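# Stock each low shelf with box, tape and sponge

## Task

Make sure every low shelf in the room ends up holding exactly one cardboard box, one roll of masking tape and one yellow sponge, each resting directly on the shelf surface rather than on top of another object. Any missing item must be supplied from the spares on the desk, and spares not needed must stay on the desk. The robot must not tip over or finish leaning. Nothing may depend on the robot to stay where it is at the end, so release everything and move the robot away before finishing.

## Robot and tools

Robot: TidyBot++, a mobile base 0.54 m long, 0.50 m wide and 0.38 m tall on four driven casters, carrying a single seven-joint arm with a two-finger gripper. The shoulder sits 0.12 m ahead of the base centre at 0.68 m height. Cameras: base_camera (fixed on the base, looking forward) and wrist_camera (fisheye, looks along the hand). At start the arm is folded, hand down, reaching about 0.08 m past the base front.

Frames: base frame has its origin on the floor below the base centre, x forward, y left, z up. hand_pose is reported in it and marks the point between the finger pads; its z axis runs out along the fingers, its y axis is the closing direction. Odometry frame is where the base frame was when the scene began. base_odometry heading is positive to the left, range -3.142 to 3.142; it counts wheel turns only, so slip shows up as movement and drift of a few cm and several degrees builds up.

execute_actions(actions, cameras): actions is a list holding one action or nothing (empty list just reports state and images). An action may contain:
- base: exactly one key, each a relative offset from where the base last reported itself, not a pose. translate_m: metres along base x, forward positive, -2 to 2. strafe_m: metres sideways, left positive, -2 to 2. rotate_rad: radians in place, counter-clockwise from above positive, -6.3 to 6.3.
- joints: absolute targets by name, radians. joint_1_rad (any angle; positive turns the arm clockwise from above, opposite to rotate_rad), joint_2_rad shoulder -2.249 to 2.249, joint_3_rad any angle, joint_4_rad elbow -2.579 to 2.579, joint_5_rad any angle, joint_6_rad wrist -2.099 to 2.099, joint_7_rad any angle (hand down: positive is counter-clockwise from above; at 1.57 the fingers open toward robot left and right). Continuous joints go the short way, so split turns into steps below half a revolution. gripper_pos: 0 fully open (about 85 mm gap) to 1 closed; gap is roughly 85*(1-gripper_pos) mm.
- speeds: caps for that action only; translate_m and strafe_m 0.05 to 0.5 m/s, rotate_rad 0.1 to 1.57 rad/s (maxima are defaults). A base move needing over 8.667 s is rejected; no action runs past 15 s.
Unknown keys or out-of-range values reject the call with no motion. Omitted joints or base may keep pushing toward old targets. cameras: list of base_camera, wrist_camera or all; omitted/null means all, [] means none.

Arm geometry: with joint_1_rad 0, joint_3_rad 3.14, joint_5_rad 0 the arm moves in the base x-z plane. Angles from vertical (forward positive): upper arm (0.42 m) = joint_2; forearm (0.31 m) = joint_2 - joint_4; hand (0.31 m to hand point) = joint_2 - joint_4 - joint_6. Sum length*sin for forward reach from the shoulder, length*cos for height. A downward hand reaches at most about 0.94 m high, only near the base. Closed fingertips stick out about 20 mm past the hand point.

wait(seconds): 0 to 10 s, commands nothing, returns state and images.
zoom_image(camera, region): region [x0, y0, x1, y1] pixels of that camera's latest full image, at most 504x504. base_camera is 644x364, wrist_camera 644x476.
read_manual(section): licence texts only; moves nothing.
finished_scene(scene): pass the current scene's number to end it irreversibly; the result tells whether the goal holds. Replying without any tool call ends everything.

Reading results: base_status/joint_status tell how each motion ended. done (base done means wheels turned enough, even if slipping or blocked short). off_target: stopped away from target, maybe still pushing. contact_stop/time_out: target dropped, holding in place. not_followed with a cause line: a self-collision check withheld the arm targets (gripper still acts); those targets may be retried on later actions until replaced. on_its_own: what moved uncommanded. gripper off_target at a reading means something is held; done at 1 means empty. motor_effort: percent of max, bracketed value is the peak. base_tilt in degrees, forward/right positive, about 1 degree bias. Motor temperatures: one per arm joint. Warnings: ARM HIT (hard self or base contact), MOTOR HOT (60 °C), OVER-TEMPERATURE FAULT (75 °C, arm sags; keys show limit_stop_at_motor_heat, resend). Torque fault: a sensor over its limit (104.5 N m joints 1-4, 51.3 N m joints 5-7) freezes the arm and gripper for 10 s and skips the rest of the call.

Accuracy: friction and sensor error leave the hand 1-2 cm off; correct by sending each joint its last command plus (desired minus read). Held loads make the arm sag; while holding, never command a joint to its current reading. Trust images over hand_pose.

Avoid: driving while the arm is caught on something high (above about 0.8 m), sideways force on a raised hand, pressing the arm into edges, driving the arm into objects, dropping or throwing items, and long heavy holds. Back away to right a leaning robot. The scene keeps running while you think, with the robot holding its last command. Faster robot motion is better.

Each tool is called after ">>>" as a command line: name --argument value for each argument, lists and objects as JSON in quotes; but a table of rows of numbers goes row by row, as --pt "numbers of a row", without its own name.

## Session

>>> execute_actions --actions '[{"joints":{"joint_2_rad":-0.8,"joint_4_rad":-2.2,"joint_6_rad":-0.5}}]'

>>> execute_actions --actions '[{"base":{"rotate_rad":1.57}}]'

>>> execute_actions --actions '[{"base":{"rotate_rad":1.57}}]'

>>> execute_actions --actions '[{"base":{"rotate_rad":1.57}}]'

Scene clock: 1.67 s.
Motor temperatures (°C, as the motors report them): [32 34 28 32 36 42 38]
base_odometry: x=+0.000 y=+0.000 heading=+0.000 (m, m, rad; odometry frame)
base_tilt: forward=-0.2 right=+0.6 (deg)
base_status: not commanded
joint_positions: joint_1_rad=-0.014 joint_2_rad=-0.797 joint_3_rad=+3.125 joint_4_rad=-2.223 joint_5_rad=+0.034 joint_6_rad=-0.526 joint_7_rad=+1.620 gripper_pos=+0.000
joint_status: all done
motor_effort: joint_1_rad=+0(0) joint_2_rad=+5(7) joint_3_rad=+1(1) joint_4_rad=+23(24) joint_5_rad=+1(1) joint_6_rad=+9(8) joint_7_rad=+0(1) (%)
hand_pose: x=+0.4179 y=+0.0062 z=+0.9051 quat_wxyz=(+0.027, +0.827, +0.041, +0.560) (m; base frame)
pictures: base_camera, wrist_camera
Images, in order (width x height): base_camera 644x364, wrist_camera 644x476.

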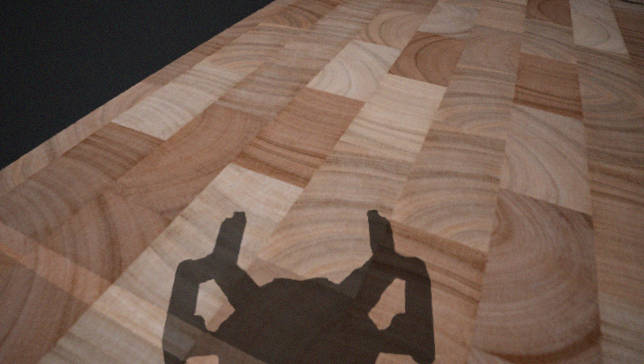

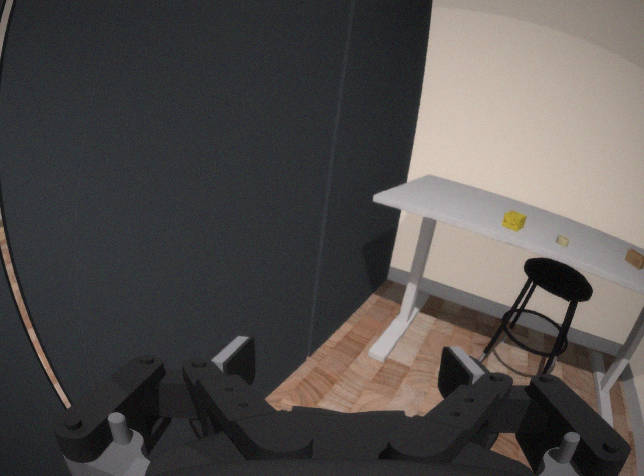

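Scene clock: 3.97 s.
Motor temperatures (°C, as the motors report them): [32 34 28 32 36 42 38]
base_odometry: x=+0.000 y=+0.000 heading=+1.569 (m, m, rad; odometry frame)
base_tilt: forward=-0.2 right=+0.6 (deg)
base_status: done
joint_positions: joint_1_rad=-0.014 joint_2_rad=-0.797 joint_3_rad=+3.125 joint_4_rad=-2.223 joint_5_rad=+0.034 joint_6_rad=-0.526 joint_7_rad=+1.620 gripper_pos=+0.000
joint_status: not commanded
motor_effort: joint_1_rad=+0(1) joint_2_rad=+5(5) joint_3_rad=+0(2) joint_4_rad=+23(24) joint_5_rad=+2(1) joint_6_rad=+8(9) joint_7_rad=+1(0) (%)
hand_pose: x=+0.4179 y=+0.0062 z=+0.9051 quat_wxyz=(+0.027, +0.827, +0.041, +0.560) (m; base frame)
pictures: base_camera, wrist_camera
Images, in order (width x height): base_camera 644x364, wrist_camera 644x476.

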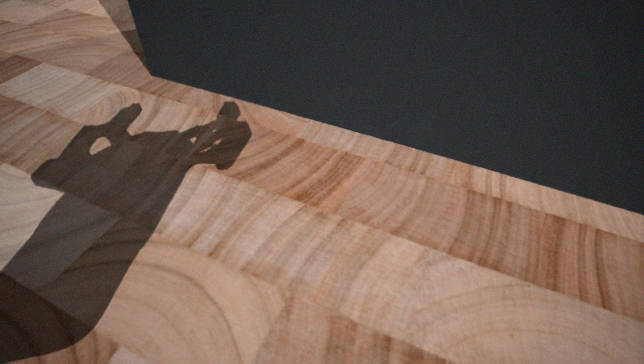

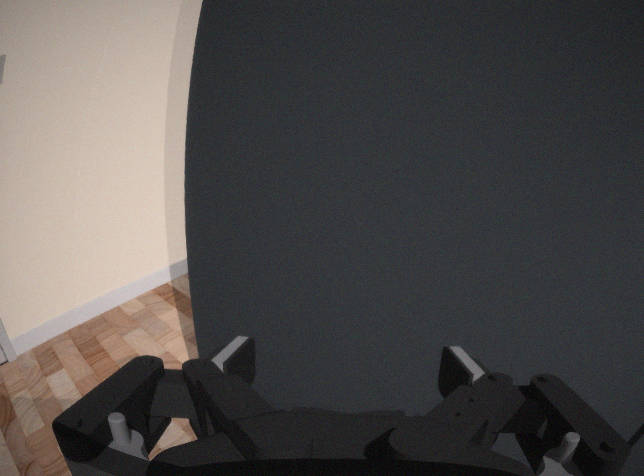

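Scene clock: 6.27 s.
Motor temperatures (°C, as the motors report them): [32 34 28 32 36 42 38]
base_odometry: x=+0.000 y=+0.000 heading=+3.138 (m, m, rad; odometry frame)
base_tilt: forward=-0.2 right=+0.6 (deg)
base_status: done
joint_positions: joint_1_rad=-0.014 joint_2_rad=-0.797 joint_3_rad=+3.125 joint_4_rad=-2.223 joint_5_rad=+0.034 joint_6_rad=-0.526 joint_7_rad=+1.620 gripper_pos=+0.000
joint_status: not commanded
motor_effort: joint_1_rad=+0(1) joint_2_rad=+5(5) joint_3_rad=+0(1) joint_4_rad=+24(23) joint_5_rad=+1(1) joint_6_rad=+9(9) joint_7_rad=+1(1) (%)
hand_pose: x=+0.4179 y=+0.0062 z=+0.9051 quat_wxyz=(+0.027, +0.827, +0.041, +0.560) (m; base frame)
pictures: base_camera, wrist_camera
Images, in order (width x height): base_camera 644x364, wrist_camera 644x476.

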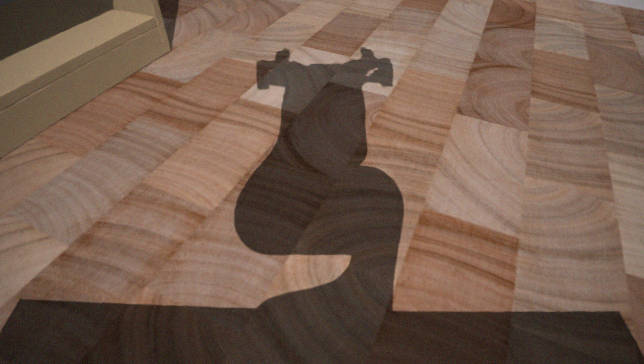

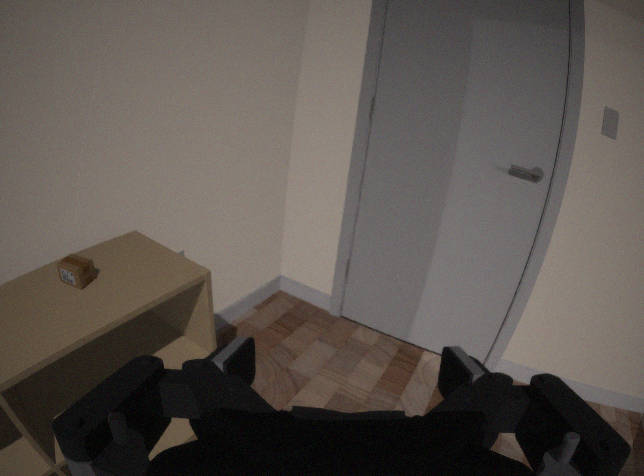

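Scene clock: 8.57 s.
Motor temperatures (°C, as the motors report them): [32 34 28 32 36 42 38]
base_odometry: x=+0.000 y=+0.000 heading=-1.576 (m, m, rad; odometry frame)
base_tilt: forward=-0.2 right=+0.6 (deg)
base_status: done
joint_positions: joint_1_rad=-0.014 joint_2_rad=-0.797 joint_3_rad=+3.125 joint_4_rad=-2.223 joint_5_rad=+0.034 joint_6_rad=-0.526 joint_7_rad=+1.620 gripper_pos=+0.000
joint_status: not commanded
motor_effort: joint_1_rad=+0(1) joint_2_rad=+5(5) joint_3_rad=+0(2) joint_4_rad=+24(24) joint_5_rad=+1(1) joint_6_rad=+9(9) joint_7_rad=+0(1) (%)
hand_pose: x=+0.4179 y=+0.0062 z=+0.9051 quat_wxyz=(+0.027, +0.827, +0.041, +0.560) (m; base frame)
pictures: base_camera, wrist_camera
Images, in order (width x height): base_camera 644x364, wrist_camera 644x476.

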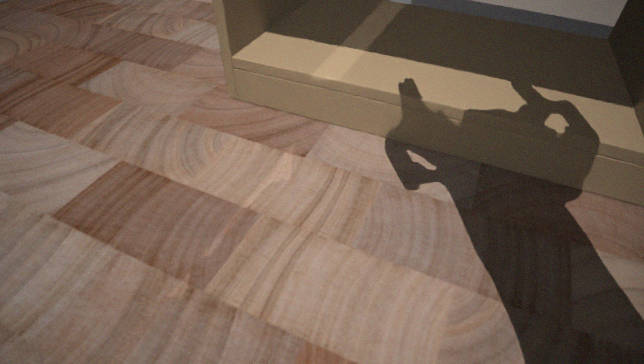

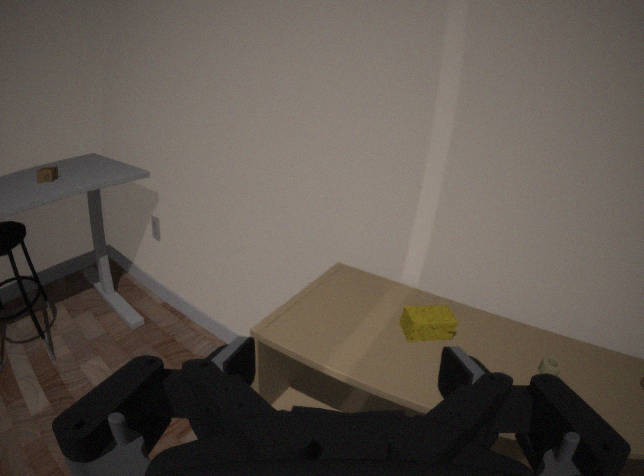

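>>> execute_actions --actions '[{"base":{"rotate_rad":1.136}}]'

>>> execute_actions --actions '[{"base":{"translate_m":-1.05},"joints":{"joint_1_rad":-1.57}}]'

Scene clock: 13.63 s.
Motor temperatures (°C, as the motors report them): [32 34 28 32 36 42 38]
base_odometry: x=+0.000 y=+0.000 heading=-0.440 (m, m, rad; odometry frame)
base_tilt: forward=-0.2 right=+0.6 (deg)
base_status: done
joint_positions: joint_1_rad=-0.014 joint_2_rad=-0.797 joint_3_rad=+3.125 joint_4_rad=-2.223 joint_5_rad=+0.034 joint_6_rad=-0.526 joint_7_rad=+1.620 gripper_pos=+0.000
joint_status: not commanded
motor_effort: joint_1_rad=+0(1) joint_2_rad=+5(5) joint_3_rad=+1(1) joint_4_rad=+23(23) joint_5_rad=+2(2) joint_6_rad=+8(9) joint_7_rad=+0(1) (%)
hand_pose: x=+0.4179 y=+0.0062 z=+0.9051 quat_wxyz=(+0.027, +0.827, +0.041, +0.560) (m; base frame)
pictures: base_camera, wrist_camera
Images, in order (width x height): base_camera 644x364, wrist_camera 644x476.

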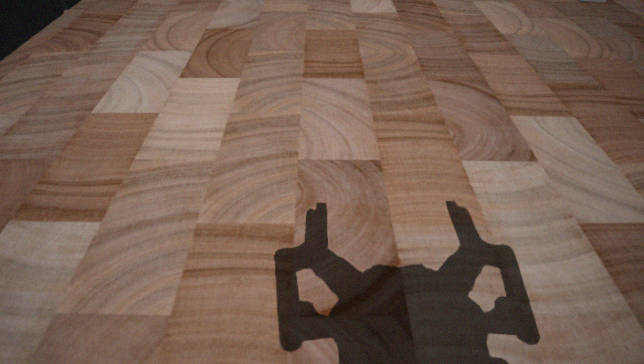

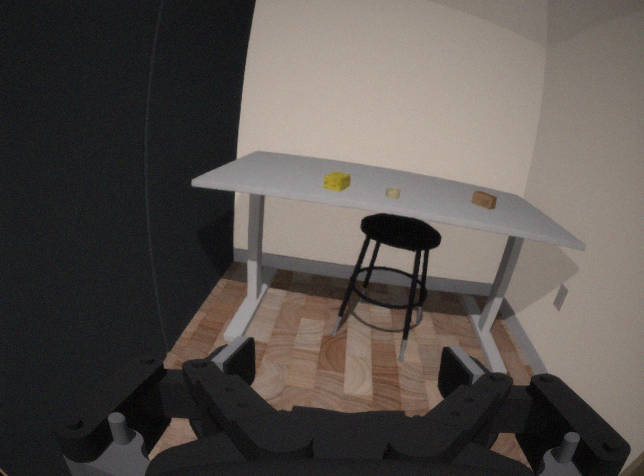

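Scene clock: 17.07 s.
Motor temperatures (°C, as the motors report them): [32 34 28 32 36 42 38]
base_odometry: x=-0.950 y=+0.447 heading=-0.440 (m, m, rad; odometry frame)
base_tilt: forward=-0.2 right=+0.6 (deg)
base_status: done
joint_positions: joint_1_rad=-1.553 joint_2_rad=-0.796 joint_3_rad=+3.125 joint_4_rad=-2.223 joint_5_rad=+0.034 joint_6_rad=-0.526 joint_7_rad=+1.620 gripper_pos=+0.000
joint_status: all done
motor_effort: joint_1_rad=+0(0) joint_2_rad=+5(6) joint_3_rad=+1(1) joint_4_rad=+23(25) joint_5_rad=+1(2) joint_6_rad=+8(9) joint_7_rad=+1(1) (%)
hand_pose: x=+0.1224 y=+0.2991 z=+0.9052 quat_wxyz=(-0.370, +0.565, +0.605, +0.421) (m; base frame)
pictures: base_camera, wrist_camera
Images, in order (width x height): base_camera 644x364, wrist_camera 644x476.

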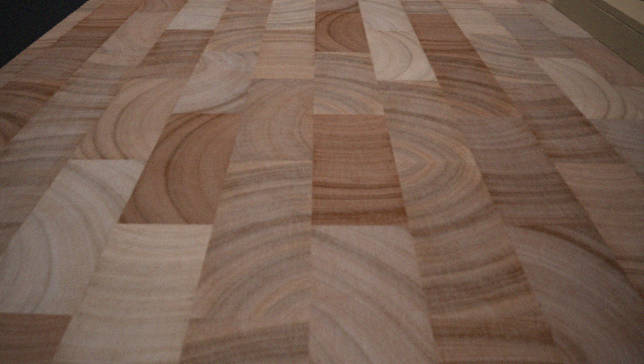

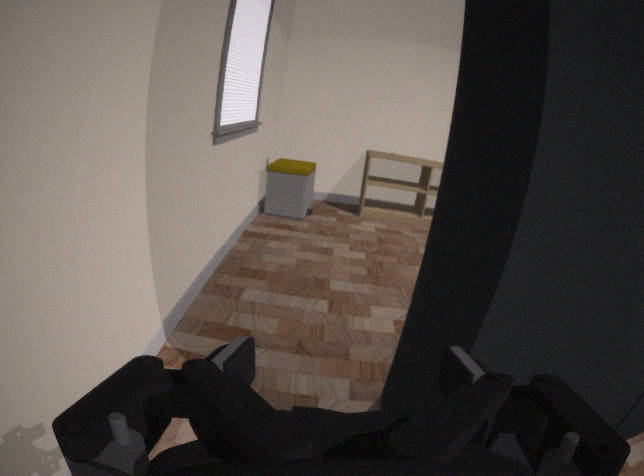

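>>> execute_actions --actions '[{"base":{"translate_m":-0.13}}]' --cameras '[]'

>>> execute_actions --actions '[{"base":{"rotate_rad":1.57},"joints":{"joint_1_rad":0,"joint_3_rad":3.16,"joint_5_rad":-0.02,"joint_7_rad":1.55}}]'

>>> execute_actions --actions '[{"base":{"translate_m":1.7},"joints":{"joint_1_rad":0.9,"joint_6_rad":-0.35}}]'

>>> zoom_image --camera "wrist_camera" --region '[0,120,322,280]'

>>> zoom_image --camera "wrist_camera" --region '[322,120,644,280]'

Scene clock: 25.30 s.
Motor temperatures (°C, as the motors report them): [32 34 28 32 36 42 38]
base_odometry: x=-1.068 y=+0.502 heading=-0.439 (m, m, rad; odometry frame)
base_tilt: forward=-0.2 right=+0.6 (deg)
base_status: done
joint_positions: joint_1_rad=-1.554 joint_2_rad=-0.796 joint_3_rad=+3.124 joint_4_rad=-2.223 joint_5_rad=+0.034 joint_6_rad=-0.526 joint_7_rad=+1.620 gripper_pos=+0.000
joint_status: not commanded
motor_effort: joint_1_rad=+0(1) joint_2_rad=+5(5) joint_3_rad=+0(2) joint_4_rad=+23(24) joint_5_rad=+1(2) joint_6_rad=+9(8) joint_7_rad=+1(1) (%)
hand_pose: x=+0.1217 y=+0.2991 z=+0.9052 quat_wxyz=(-0.370, +0.565, +0.606, +0.421) (m; base frame)
pictures: none
No camera images: the call's "cameras" was empty. Leave "cameras" out to get every camera's image.

Scene clock: 28.10 s.
Motor temperatures (°C, as the motors report them): [32 34 28 32 36 42 38]
base_odometry: x=-1.068 y=+0.502 heading=+1.130 (m, m, rad; odometry frame)
base_tilt: forward=-0.2 right=+0.6 (deg)
base_status: done
joint_positions: joint_1_rad=-0.016 joint_2_rad=-0.796 joint_3_rad=+3.147 joint_4_rad=-2.223 joint_5_rad=+0.002 joint_6_rad=-0.526 joint_7_rad=+1.588 gripper_pos=+0.000
joint_status: all done
motor_effort: joint_1_rad=+0(1) joint_2_rad=+5(6) joint_3_rad=-1(1) joint_4_rad=+24(24) joint_5_rad=+1(1) joint_6_rad=+8(9) joint_7_rad=+1(1) (%)
hand_pose: x=+0.4182 y=+0.0035 z=+0.9053 quat_wxyz=(+0.001, +0.828, +0.011, +0.560) (m; base frame)
pictures: base_camera, wrist_camera
Images, in order (width x height): base_camera 644x364, wrist_camera 644x476.

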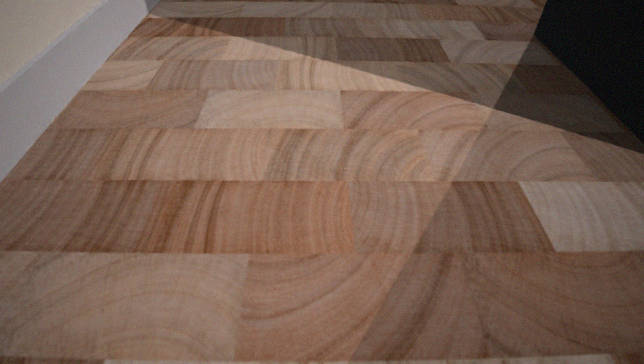

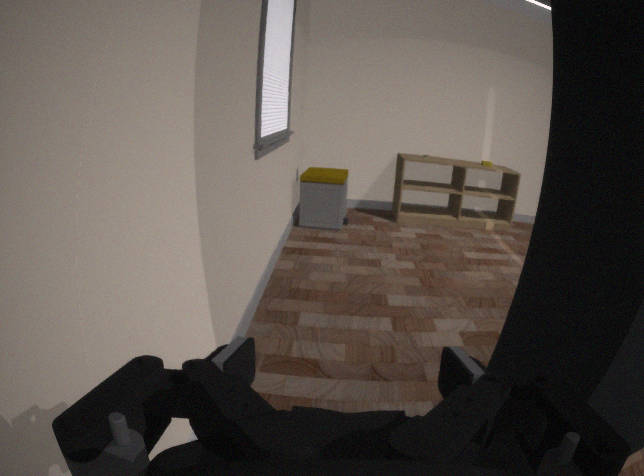

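Scene clock: 32.77 s.
Motor temperatures (°C, as the motors report them): [32 34 28 32 36 42 38]
base_odometry: x=-0.344 y=+2.040 heading=+1.130 (m, m, rad; odometry frame)
base_tilt: forward=-0.2 right=+0.6 (deg)
base_status: done
joint_positions: joint_1_rad=+0.884 joint_2_rad=-0.799 joint_3_rad=+3.149 joint_4_rad=-2.223 joint_5_rad=+0.001 joint_6_rad=-0.379 joint_7_rad=+1.588 gripper_pos=+0.000
joint_status: all done
motor_effort: joint_1_rad=+0(0) joint_2_rad=+5(8) joint_3_rad=+0(1) joint_4_rad=+24(24) joint_5_rad=+1(1) joint_6_rad=+9(9) joint_7_rad=+1(1) (%)
hand_pose: x=+0.3158 y=-0.2428 z=+0.9495 quat_wxyz=(+0.270, +0.710, -0.333, +0.558) (m; base frame)
pictures: base_camera, wrist_camera
Images, in order (width x height): base_camera 644x364, wrist_camera 644x476.

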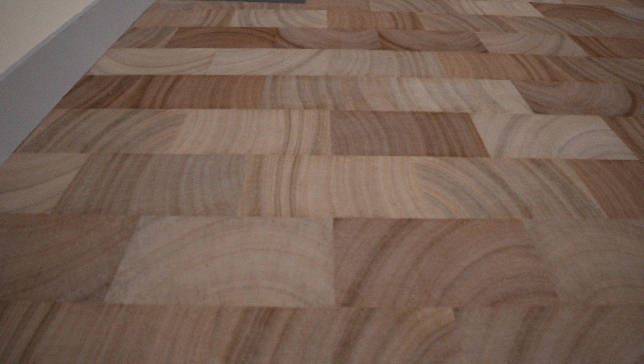

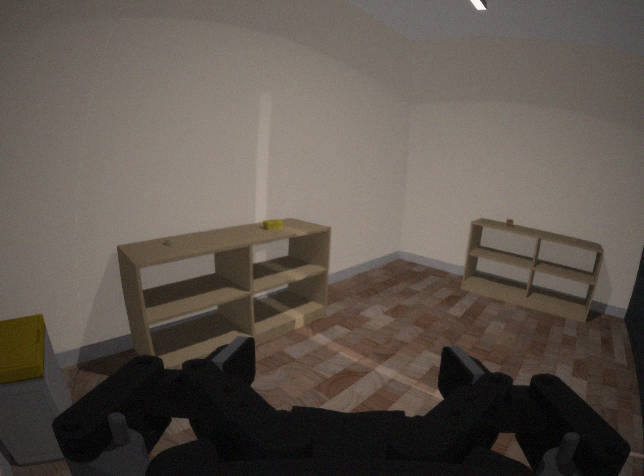

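Region (0, 120, 322, 280) of wrist_camera's 644x476 image, scaled by 1.565; it fills the top 250 rows of this view, and the rest is white.

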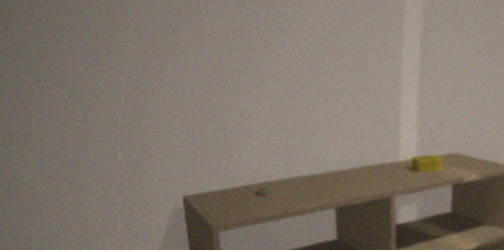

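Region (322, 120, 644, 280) of wrist_camera's 644x476 image, scaled by 1.565; it fills the top 250 rows of this view, and the rest is white.

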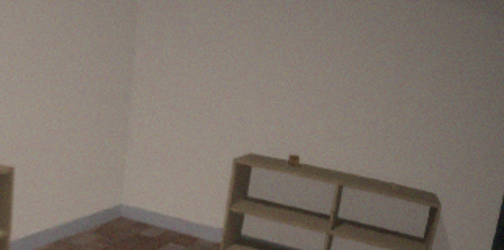

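>>> execute_actions --actions '[{"base":{"translate_m":-1.7},"joints":{"joint_1_rad":0,"joint_2_rad":-0.5,"joint_4_rad":-1.8,"joint_6_rad":-1.1}}]' --cameras '[]'

>>> execute_actions --actions '[{"base":{"rotate_rad":-1.57}}]' --cameras '["base_camera"]'

>>> execute_actions --actions '[{"base":{"translate_m":1.7}}]'

Scene clock: 40.97 s.
Motor temperatures (°C, as the motors report them): [32 34 28 32 36 42 38]
base_odometry: x=-1.067 y=+0.502 heading=+1.131 (m, m, rad; odometry frame)
base_tilt: forward=-0.2 right=+0.6 (deg)
base_status: done
joint_positions: joint_1_rad=+0.016 joint_2_rad=-0.509 joint_3_rad=+3.152 joint_4_rad=-1.826 joint_5_rad=+0.000 joint_6_rad=-1.073 joint_7_rad=+1.588 gripper_pos=+0.000
joint_status: all done
motor_effort: joint_1_rad=+0(1) joint_2_rad=-2(5) joint_3_rad=+0(1) joint_4_rad=+21(25) joint_5_rad=+1(0) joint_6_rad=+6(11) joint_7_rad=+1(1) (%)
hand_pose: x=+0.4308 y=-0.0080 z=+0.9004 quat_wxyz=(+0.006, +0.930, -0.005, +0.366) (m; base frame)
pictures: none
No camera images: the call's "cameras" was empty. Leave "cameras" out to get every camera's image.

Scene clock: 43.27 s.
Motor temperatures (°C, as the motors report them): [32 34 28 32 36 42 38]
base_odometry: x=-1.067 y=+0.502 heading=-0.438 (m, m, rad; odometry frame)
base_tilt: forward=-0.2 right=+0.6 (deg)
base_status: done
joint_positions: joint_1_rad=+0.015 joint_2_rad=-0.508 joint_3_rad=+3.156 joint_4_rad=-1.826 joint_5_rad=-0.001 joint_6_rad=-1.073 joint_7_rad=+1.588 gripper_pos=+0.000
joint_status: not commanded
motor_effort: joint_1_rad=+0(0) joint_2_rad=-2(3) joint_3_rad=+0(1) joint_4_rad=+22(22) joint_5_rad=+1(2) joint_6_rad=+6(7) joint_7_rad=+0(0) (%)
hand_pose: x=+0.4310 y=-0.0086 z=+0.9002 quat_wxyz=(+0.004, +0.931, -0.006, +0.366) (m; base frame)
pictures: base_camera
Images, in order (width x height): base_camera 644x364.

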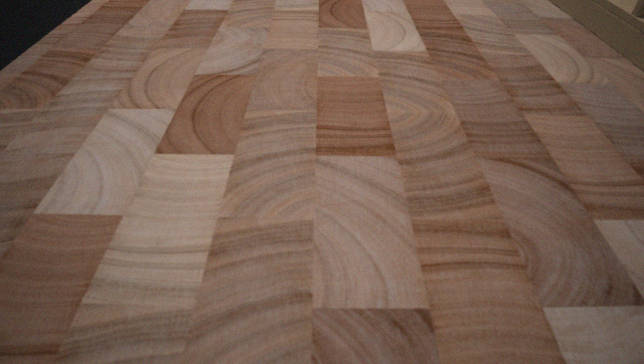

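Scene clock: 48.03 s.
Motor temperatures (°C, as the motors report them): [32 34 28 33 36 42 38]
base_odometry: x=+0.472 y=-0.221 heading=-0.439 (m, m, rad; odometry frame)
base_tilt: forward=-0.2 right=+0.6 (deg)
base_status: done
joint_positions: joint_1_rad=+0.015 joint_2_rad=-0.500 joint_3_rad=+3.156 joint_4_rad=-1.825 joint_5_rad=-0.001 joint_6_rad=-1.074 joint_7_rad=+1.588 gripper_pos=+0.000
joint_status: not commanded
motor_effort: joint_1_rad=+0(0) joint_2_rad=-2(4) joint_3_rad=-1(0) joint_4_rad=+21(22) joint_5_rad=+1(1) joint_6_rad=+7(7) joint_7_rad=+0(1) (%)
hand_pose: x=+0.4327 y=-0.0086 z=+0.8985 quat_wxyz=(+0.004, +0.932, -0.006, +0.363) (m; base frame)
pictures: base_camera, wrist_camera
Images, in order (width x height): base_camera 644x364, wrist_camera 644x476.

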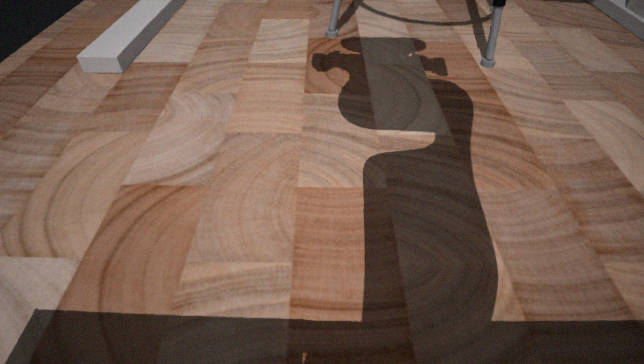

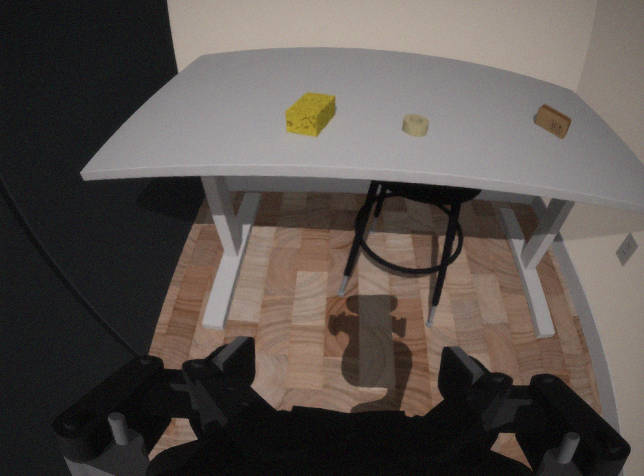

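>>> execute_actions --actions '[{"base":{"translate_m":0.42},"joints":{"joint_1_rad":-0.1,"joint_2_rad":0,"joint_4_rad":-1.34,"joint_6_rad":-1.4}}]'

Scene clock: 52.67 s.
Motor temperatures (°C, as the motors report them): [32 34 28 33 36 42 38]
base_odometry: x=+0.852 y=-0.400 heading=-0.439 (m, m, rad; odometry frame)
base_tilt: forward=-0.2 right=+0.6 (deg)
base_status: done
joint_positions: joint_1_rad=-0.082 joint_2_rad=+0.009 joint_3_rad=+3.156 joint_4_rad=-1.368 joint_5_rad=-0.001 joint_6_rad=-1.369 joint_7_rad=+1.588 gripper_pos=+0.000
joint_status: all done
motor_effort: joint_1_rad=+0(0) joint_2_rad=-19(22) joint_3_rad=+0(0) joint_4_rad=+20(22) joint_5_rad=+1(1) joint_6_rad=+3(6) joint_7_rad=+1(1) (%)
hand_pose: x=+0.5504 y=+0.0307 z=+0.8759 quat_wxyz=(-0.005, +0.980, +0.041, +0.197) (m; base frame)
pictures: base_camera, wrist_camera
Images, in order (width x height): base_camera 644x364, wrist_camera 644x476.

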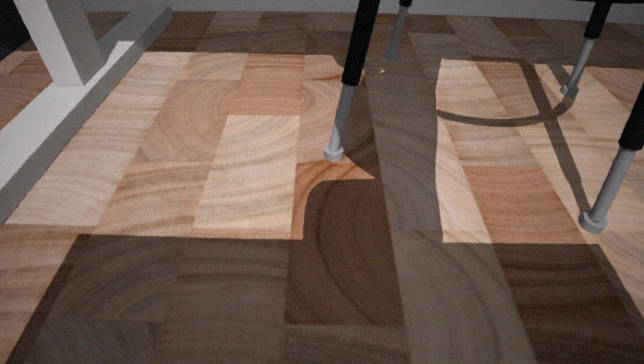

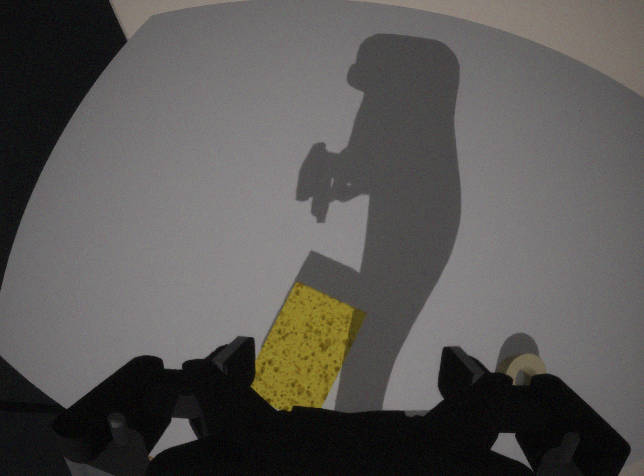

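>>> execute_actions --actions '[{"base":{"translate_m":-0.04},"joints":{"joint_1_rad":-0.172,"joint_2_rad":0.18,"joint_4_rad":-1.43,"joint_6_rad":-1.23,"joint_7_rad":1.14}}]' --cameras '["wrist_camera"]'

Scene clock: 57.63 s.
Motor temperatures (°C, as the motors report them): [32 34 28 33 36 42 38]
base_odometry: x=+0.816 y=-0.382 heading=-0.438 (m, m, rad; odometry frame)
base_tilt: forward=-0.2 right=+0.6 (deg)
base_status: done
joint_positions: joint_1_rad=-0.156 joint_2_rad=+0.185 joint_3_rad=+3.156 joint_4_rad=-1.409 joint_5_rad=-0.001 joint_6_rad=-1.256 joint_7_rad=+1.172 gripper_pos=+0.000
joint_status: all done
motor_effort: joint_1_rad=+0(1) joint_2_rad=-25(28) joint_3_rad=-1(1) joint_4_rad=+20(22) joint_5_rad=+1(1) joint_6_rad=+3(4) joint_7_rad=+0(0) (%)
hand_pose: x=+0.5954 y=+0.0699 z=+0.7900 quat_wxyz=(-0.038, +0.981, -0.127, +0.140) (m; base frame)
pictures: wrist_camera
Images, in order (width x height): wrist_camera 644x476.

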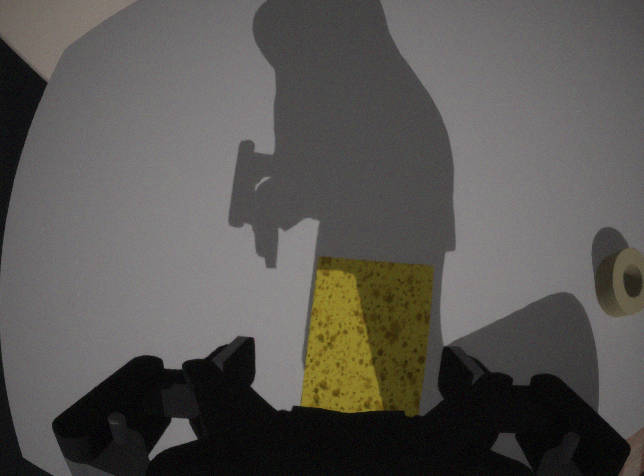

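>>> execute_actions --actions '[{"joints":{"joint_1_rad":-0.13,"joint_2_rad":0.2,"joint_4_rad":-1.57,"joint_6_rad":-1.06,"joint_7_rad":1.07}}]' --cameras '["wrist_camera"]'

>>> execute_actions --actions '[{"joints":{"gripper_pos":1}}]' --cameras '["wrist_camera"]'

Scene clock: 61.70 s.
Motor temperatures (°C, as the motors report them): [32 34 28 33 36 42 38]
base_odometry: x=+0.816 y=-0.382 heading=-0.438 (m, m, rad; odometry frame)
base_tilt: forward=-0.1 right=+0.6 (deg)
base_status: not commanded
joint_positions: joint_1_rad=-0.145 joint_2_rad=+0.195 joint_3_rad=+3.156 joint_4_rad=-1.548 joint_5_rad=-0.001 joint_6_rad=-1.089 joint_7_rad=+1.106 gripper_pos=+0.000
joint_status: all done
motor_effort: joint_1_rad=+0(0) joint_2_rad=-25(27) joint_3_rad=-1(1) joint_4_rad=+20(21) joint_5_rad=+1(1) joint_6_rad=+3(3) joint_7_rad=+1(1) (%)
hand_pose: x=+0.6010 y=+0.0652 z=+0.7444 quat_wxyz=(-0.044, +0.974, -0.164, +0.148) (m; base frame)
pictures: wrist_camera
Images, in order (width x height): wrist_camera 644x476.

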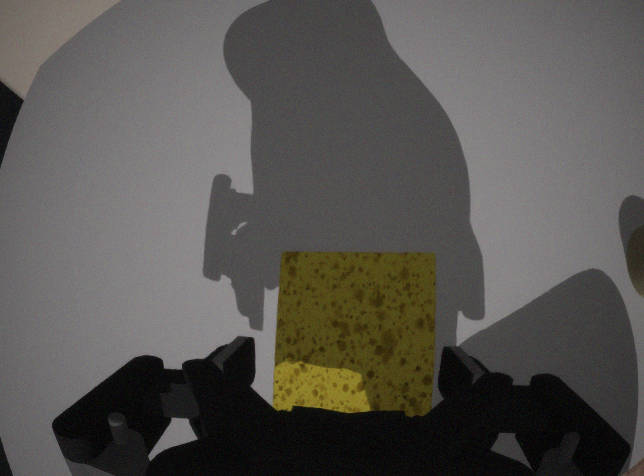

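Scene clock: 62.80 s.
Motor temperatures (°C, as the motors report them): [32 34 28 33 36 42 38]
base_odometry: x=+0.816 y=-0.382 heading=-0.438 (m, m, rad; odometry frame)
base_tilt: forward=-0.1 right=+0.6 (deg)
base_status: not commanded
joint_positions: joint_1_rad=-0.145 joint_2_rad=+0.189 joint_3_rad=+3.156 joint_4_rad=-1.550 joint_5_rad=-0.001 joint_6_rad=-1.087 joint_7_rad=+1.106 gripper_pos=+0.379
joint_status: gripper_pos off_target (ended at +0.379, target +1.000)
motor_effort: joint_1_rad=+0(0) joint_2_rad=-23(25) joint_3_rad=-1(1) joint_4_rad=+18(20) joint_5_rad=+1(1) joint_6_rad=+3(3) joint_7_rad=+1(1) (%)
hand_pose: x=+0.6003 y=+0.0651 z=+0.7466 quat_wxyz=(-0.045, +0.974, -0.164, +0.151) (m; base frame)
pictures: wrist_camera
Images, in order (width x height): wrist_camera 644x476.

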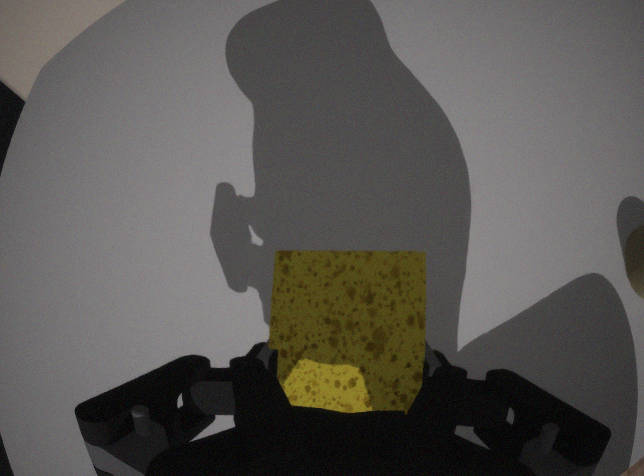

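>>> execute_actions --actions '[{"joints":{"joint_2_rad":-0.3,"joint_4_rad":-1.7,"joint_6_rad":-1.25}}]' --cameras '[]'

>>> execute_actions --actions '[{"base":{"translate_m":-2.0},"joints":{"joint_1_rad":0,"joint_2_rad":-0.8,"joint_4_rad":-2.3,"joint_6_rad":-1.0,"joint_7_rad":1.6}}]'

>>> execute_actions --actions '[{"base":{"strafe_m":0.7}}]'

Scene clock: 67.40 s.
Motor temperatures (°C, as the motors report them): [32 34 28 33 36 42 38]
base_odometry: x=+0.816 y=-0.382 heading=-0.438 (m, m, rad; odometry frame)
base_tilt: forward=-0.2 right=+0.6 (deg)
base_status: not commanded
joint_positions: joint_1_rad=-0.145 joint_2_rad=-0.300 joint_3_rad=+3.156 joint_4_rad=-1.672 joint_5_rad=-0.001 joint_6_rad=-1.222 joint_7_rad=+1.106 gripper_pos=+0.380
joint_status: all done
motor_effort: joint_1_rad=+0(0) joint_2_rad=-8(27) joint_3_rad=+0(0) joint_4_rad=+21(21) joint_5_rad=+1(0) joint_6_rad=+5(5) joint_7_rad=+1(1) (%)
hand_pose: x=+0.4622 y=+0.0460 z=+0.8803 quat_wxyz=(-0.082, +0.949, -0.160, +0.258) (m; base frame)
pictures: none
No camera images: the call's "cameras" was empty. Leave "cameras" out to get every camera's image.

Scene clock: 72.80 s.
Motor temperatures (°C, as the motors report them): [32 34 28 32 36 42 38]
base_odometry: x=-0.995 y=+0.468 heading=-0.439 (m, m, rad; odometry frame)
base_tilt: forward=-0.2 right=+0.6 (deg)
base_status: done
joint_positions: joint_1_rad=-0.018 joint_2_rad=-0.797 joint_3_rad=+3.156 joint_4_rad=-2.277 joint_5_rad=-0.001 joint_6_rad=-1.031 joint_7_rad=+1.565 gripper_pos=+0.380
joint_status: all done
motor_effort: joint_1_rad=+0(0) joint_2_rad=+6(12) joint_3_rad=+1(0) joint_4_rad=+22(22) joint_5_rad=+1(1) joint_6_rad=+6(5) joint_7_rad=+1(1) (%)
hand_pose: x=+0.3148 y=+0.0025 z=+0.7531 quat_wxyz=(-0.008, +0.951, -0.001, +0.310) (m; base frame)
pictures: base_camera, wrist_camera
Images, in order (width x height): base_camera 644x364, wrist_camera 644x476.

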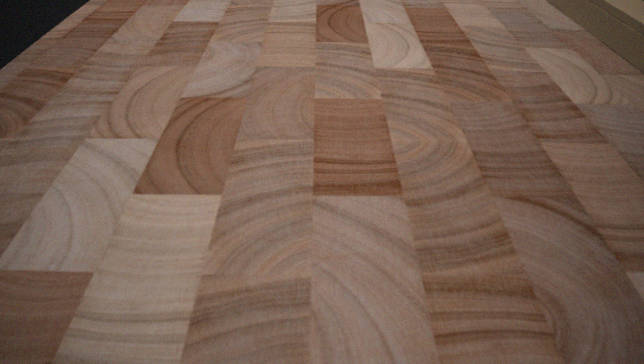

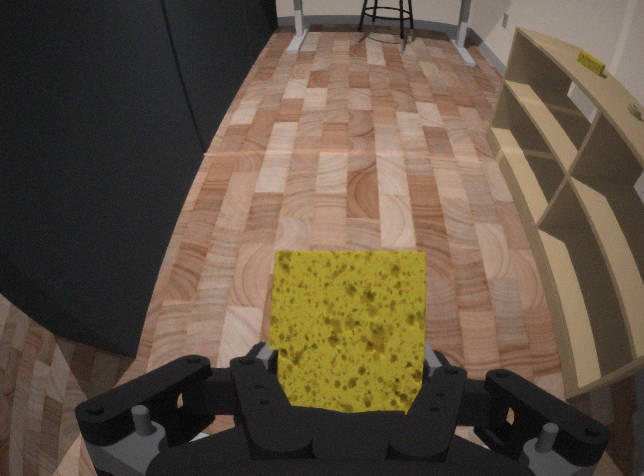

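Scene clock: 75.53 s.
Motor temperatures (°C, as the motors report them): [32 34 28 32 36 42 38]
base_odometry: x=-0.697 y=+1.102 heading=-0.439 (m, m, rad; odometry frame)
base_tilt: forward=-0.2 right=+0.6 (deg)
base_status: done
joint_positions: joint_1_rad=-0.016 joint_2_rad=-0.797 joint_3_rad=+3.156 joint_4_rad=-2.277 joint_5_rad=-0.001 joint_6_rad=-1.030 joint_7_rad=+1.565 gripper_pos=+0.380
joint_status: not commanded
motor_effort: joint_1_rad=+0(0) joint_2_rad=+7(7) joint_3_rad=+0(1) joint_4_rad=+22(22) joint_5_rad=+1(1) joint_6_rad=+6(6) joint_7_rad=+0(0) (%)
hand_pose: x=+0.3150 y=+0.0021 z=+0.7532 quat_wxyz=(-0.008, +0.951, -0.002, +0.311) (m; base frame)
pictures: base_camera, wrist_camera
Images, in order (width x height): base_camera 644x364, wrist_camera 644x476.

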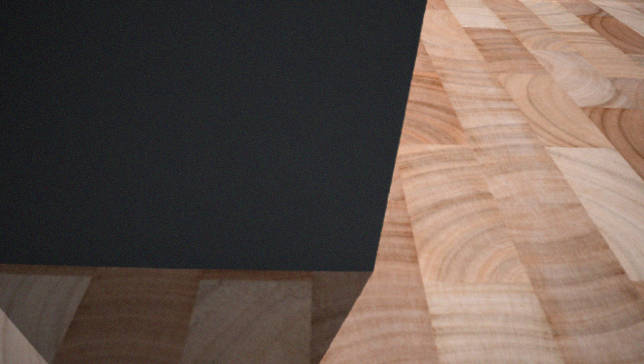

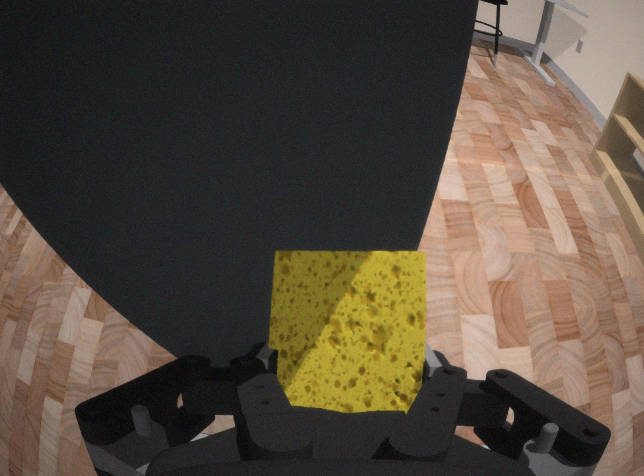

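Cabinet at x≈0.44; clear.

>>> execute_actions --actions '[{"base":{"strafe_m":1.0}}]' --cameras '["base_camera"]'

>>> execute_actions --actions '[{"base":{"translate_m":1.6},"joints":{"joint_2_rad":-0.6,"joint_4_rad":-2.0,"joint_6_rad":-0.7}}]'

Scene clock: 82.17 s.
Motor temperatures (°C, as the motors report them): [32 34 28 32 36 42 38]
base_odometry: x=-0.272 y=+2.008 heading=-0.439 (m, m, rad; odometry frame)
base_tilt: forward=-0.2 right=+0.6 (deg)
base_status: done
joint_positions: joint_1_rad=-0.015 joint_2_rad=-0.797 joint_3_rad=+3.156 joint_4_rad=-2.277 joint_5_rad=-0.002 joint_6_rad=-1.030 joint_7_rad=+1.565 gripper_pos=+0.380
joint_status: not commanded
motor_effort: joint_1_rad=+0(1) joint_2_rad=+7(7) joint_3_rad=-1(1) joint_4_rad=+22(22) joint_5_rad=+0(0) joint_6_rad=+6(6) joint_7_rad=+1(1) (%)
hand_pose: x=+0.3150 y=+0.0020 z=+0.7532 quat_wxyz=(-0.008, +0.951, -0.002, +0.311) (m; base frame)
pictures: base_camera
Images, in order (width x height): base_camera 644x364.

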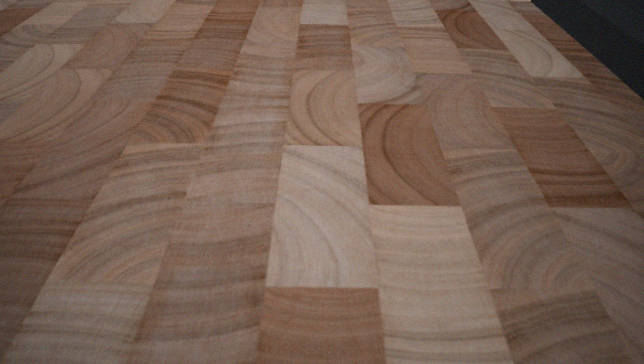

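Scene clock: 86.63 s.
Motor temperatures (°C, as the motors report them): [32 34 28 33 36 42 38]
base_odometry: x=+1.176 y=+1.328 heading=-0.439 (m, m, rad; odometry frame)
base_tilt: forward=-0.2 right=+0.6 (deg)
base_status: done
joint_positions: joint_1_rad=-0.015 joint_2_rad=-0.602 joint_3_rad=+3.156 joint_4_rad=-2.022 joint_5_rad=-0.002 joint_6_rad=-0.726 joint_7_rad=+1.565 gripper_pos=+0.380
joint_status: all done
motor_effort: joint_1_rad=+0(0) joint_2_rad=+1(8) joint_3_rad=+0(1) joint_4_rad=+23(24) joint_5_rad=+1(0) joint_6_rad=+8(8) joint_7_rad=+0(1) (%)
hand_pose: x=+0.4531 y=+0.0008 z=+0.9067 quat_wxyz=(-0.007, +0.879, -0.004, +0.478) (m; base frame)
pictures: base_camera, wrist_camera
Images, in order (width x height): base_camera 644x364, wrist_camera 644x476.

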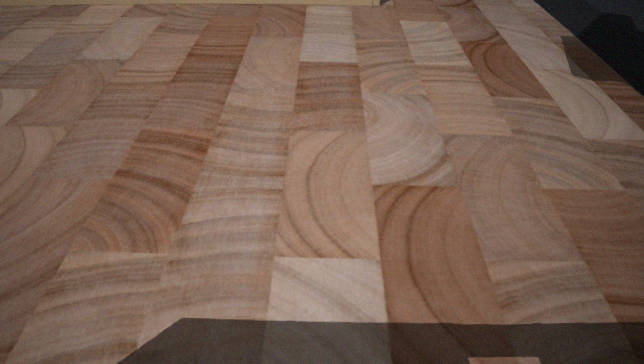

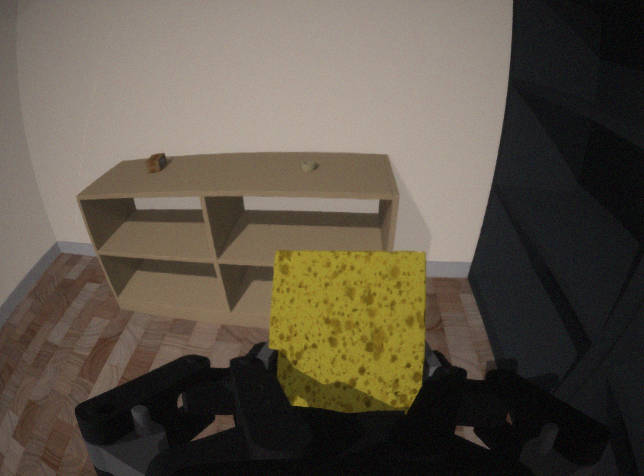

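>>> execute_actions --actions '[{"base":{"strafe_m":0.36}}]' --cameras '[]'

>>> execute_actions --actions '[{"base":{"translate_m":0.63},"joints":{"joint_2_rad":0.1,"joint_4_rad":-1.25,"joint_6_rad":-1.4}}]'

>>> execute_actions --actions '[{"joints":{"joint_2_rad":0.54,"joint_6_rad":-1.0}}]' --cameras '["wrist_camera"]'

Scene clock: 91.17 s.
Motor temperatures (°C, as the motors report them): [32 34 28 33 36 42 38]
base_odometry: x=+1.330 y=+1.654 heading=-0.439 (m, m, rad; odometry frame)
base_tilt: forward=-0.2 right=+0.6 (deg)
base_status: done
joint_positions: joint_1_rad=-0.015 joint_2_rad=-0.602 joint_3_rad=+3.156 joint_4_rad=-2.022 joint_5_rad=-0.002 joint_6_rad=-0.725 joint_7_rad=+1.565 gripper_pos=+0.380
joint_status: not commanded
motor_effort: joint_1_rad=+0(0) joint_2_rad=+0(1) joint_3_rad=+0(1) joint_4_rad=+23(23) joint_5_rad=+1(0) joint_6_rad=+8(8) joint_7_rad=+1(1) (%)
hand_pose: x=+0.4531 y=+0.0009 z=+0.9067 quat_wxyz=(-0.007, +0.879, -0.004, +0.478) (m; base frame)
pictures: none
No camera images: the call's "cameras" was empty. Leave "cameras" out to get every camera's image.

Scene clock: 93.90 s.
Motor temperatures (°C, as the motors report them): [32 34 28 33 36 42 38]
base_odometry: x=+1.900 y=+1.387 heading=-0.439 (m, m, rad; odometry frame)
base_tilt: forward=-0.2 right=+0.6 (deg)
base_status: done
joint_positions: joint_1_rad=-0.015 joint_2_rad=+0.109 joint_3_rad=+3.156 joint_4_rad=-1.278 joint_5_rad=-0.002 joint_6_rad=-1.369 joint_7_rad=+1.565 gripper_pos=+0.380
joint_status: all done
motor_effort: joint_1_rad=+0(0) joint_2_rad=-22(26) joint_3_rad=+0(1) joint_4_rad=+20(24) joint_5_rad=+1(1) joint_6_rad=+4(9) joint_7_rad=+1(1) (%)
hand_pose: x=+0.5910 y=+0.0025 z=+0.8692 quat_wxyz=(-0.001, +0.981, -0.003, +0.192) (m; base frame)
pictures: base_camera, wrist_camera
Images, in order (width x height): base_camera 644x364, wrist_camera 644x476.

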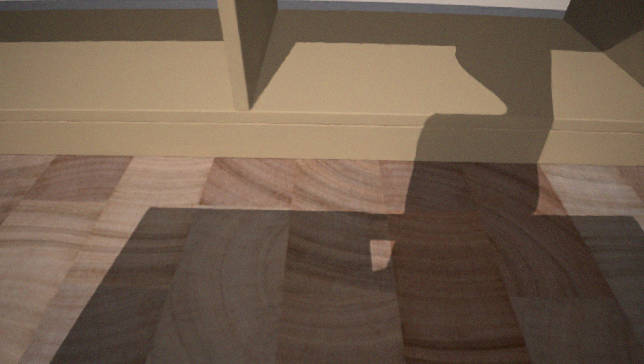

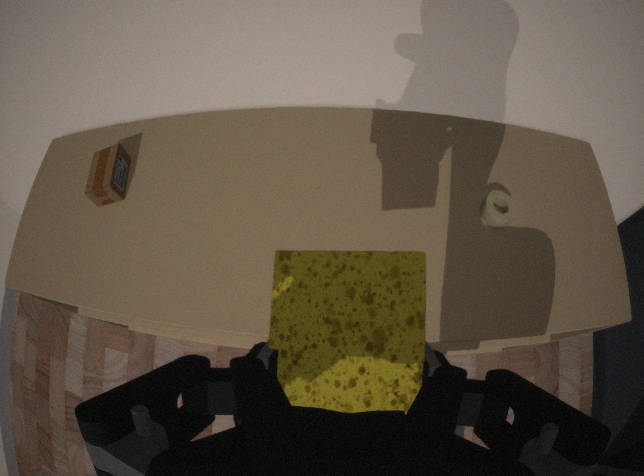

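Scene clock: 95.73 s.
Motor temperatures (°C, as the motors report them): [32 34 28 33 36 42 38]
base_odometry: x=+1.900 y=+1.387 heading=-0.439 (m, m, rad; odometry frame)
base_tilt: forward=-0.1 right=+0.6 (deg)
base_status: not commanded
joint_positions: joint_1_rad=-0.015 joint_2_rad=+0.545 joint_3_rad=+3.156 joint_4_rad=-1.273 joint_5_rad=-0.002 joint_6_rad=-1.029 joint_7_rad=+1.565 gripper_pos=+0.380
joint_status: all done
motor_effort: joint_1_rad=+0(0) joint_2_rad=-36(40) joint_3_rad=-1(2) joint_4_rad=+19(21) joint_5_rad=+1(1) joint_6_rad=+3(5) joint_7_rad=+1(0) (%)
hand_pose: x=+0.7324 y=+0.0034 z=+0.6664 quat_wxyz=(+0.002, +0.989, -0.001, +0.147) (m; base frame)
pictures: wrist_camera
Images, in order (width x height): wrist_camera 644x476.

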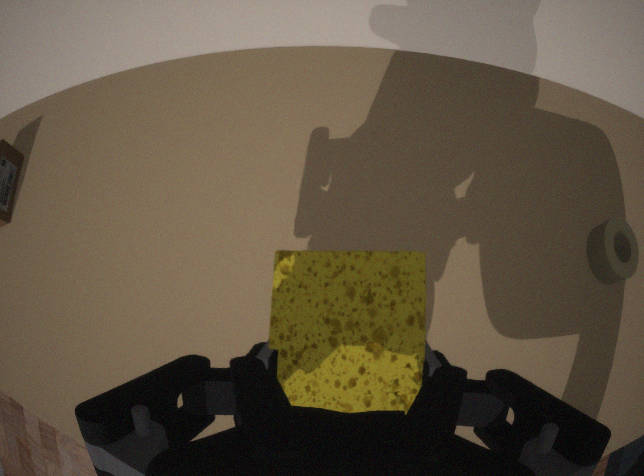

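Front at ~0.62; move in a bit more.

>>> execute_actions --actions '[{"base":{"translate_m":0.05}}]' --cameras '[]'

>>> execute_actions --actions '[{"joints":{"joint_2_rad":0.6}}]' --cameras '[]'

>>> execute_actions --actions '[{"joints":{"joint_2_rad":0.62}}]' --cameras '[]'

Scene clock: 99.57 s.
Motor temperatures (°C, as the motors report them): [32 34 28 33 36 42 38]
base_odometry: x=+1.946 y=+1.366 heading=-0.438 (m, m, rad; odometry frame)
base_tilt: forward=-0.1 right=+0.6 (deg)
base_status: done
joint_positions: joint_1_rad=-0.015 joint_2_rad=+0.545 joint_3_rad=+3.156 joint_4_rad=-1.272 joint_5_rad=-0.002 joint_6_rad=-1.027 joint_7_rad=+1.565 gripper_pos=+0.380
joint_status: not commanded
motor_effort: joint_1_rad=+0(1) joint_2_rad=-37(39) joint_3_rad=-1(1) joint_4_rad=+19(21) joint_5_rad=+1(2) joint_6_rad=+3(4) joint_7_rad=+1(0) (%)
hand_pose: x=+0.7333 y=+0.0034 z=+0.6670 quat_wxyz=(+0.002, +0.989, -0.002, +0.148) (m; base frame)
pictures: none
No camera images: the call's "cameras" was empty. Leave "cameras" out to get every camera's image.

Scene clock: 100.67 s.
Motor temperatures (°C, as the motors report them): [32 34 28 33 36 42 38]
base_odometry: x=+1.946 y=+1.366 heading=-0.438 (m, m, rad; odometry frame)
base_tilt: forward=-0.1 right=+0.6 (deg)
base_status: not commanded
joint_positions: joint_1_rad=-0.015 joint_2_rad=+0.591 joint_3_rad=+3.156 joint_4_rad=-1.267 joint_5_rad=-0.002 joint_6_rad=-1.027 joint_7_rad=+1.565 gripper_pos=+0.380
joint_status: all done
motor_effort: joint_1_rad=+0(0) joint_2_rad=-36(39) joint_3_rad=-1(1) joint_4_rad=+18(20) joint_5_rad=+1(2) joint_6_rad=+2(3) joint_7_rad=+1(1) (%)
hand_pose: x=+0.7342 y=+0.0034 z=+0.6412 quat_wxyz=(+0.003, +0.992, -0.001, +0.128) (m; base frame)
pictures: none
No camera images: the call's "cameras" was empty. Leave "cameras" out to get every camera's image.

Scene clock: 101.23 s.
Motor temperatures (°C, as the motors report them): [32 34 28 33 36 42 38]
base_odometry: x=+1.946 y=+1.366 heading=-0.438 (m, m, rad; odometry frame)
base_tilt: forward=-0.2 right=+0.6 (deg)
base_status: not commanded
joint_positions: joint_1_rad=-0.015 joint_2_rad=+0.593 joint_3_rad=+3.156 joint_4_rad=-1.265 joint_5_rad=-0.002 joint_6_rad=-1.027 joint_7_rad=+1.565 gripper_pos=+0.380
joint_status: all done
motor_effort: joint_1_rad=+0(0) joint_2_rad=-34(37) joint_3_rad=-1(0) joint_4_rad=+17(18) joint_5_rad=+1(1) joint_6_rad=+2(2) joint_7_rad=+0(1) (%)
hand_pose: x=+0.7347 y=+0.0034 z=+0.6406 quat_wxyz=(+0.003, +0.992, -0.001, +0.128) (m; base frame)
pictures: none
No camera images: the call's "cameras" was empty. Leave "cameras" out to get every camera's image.


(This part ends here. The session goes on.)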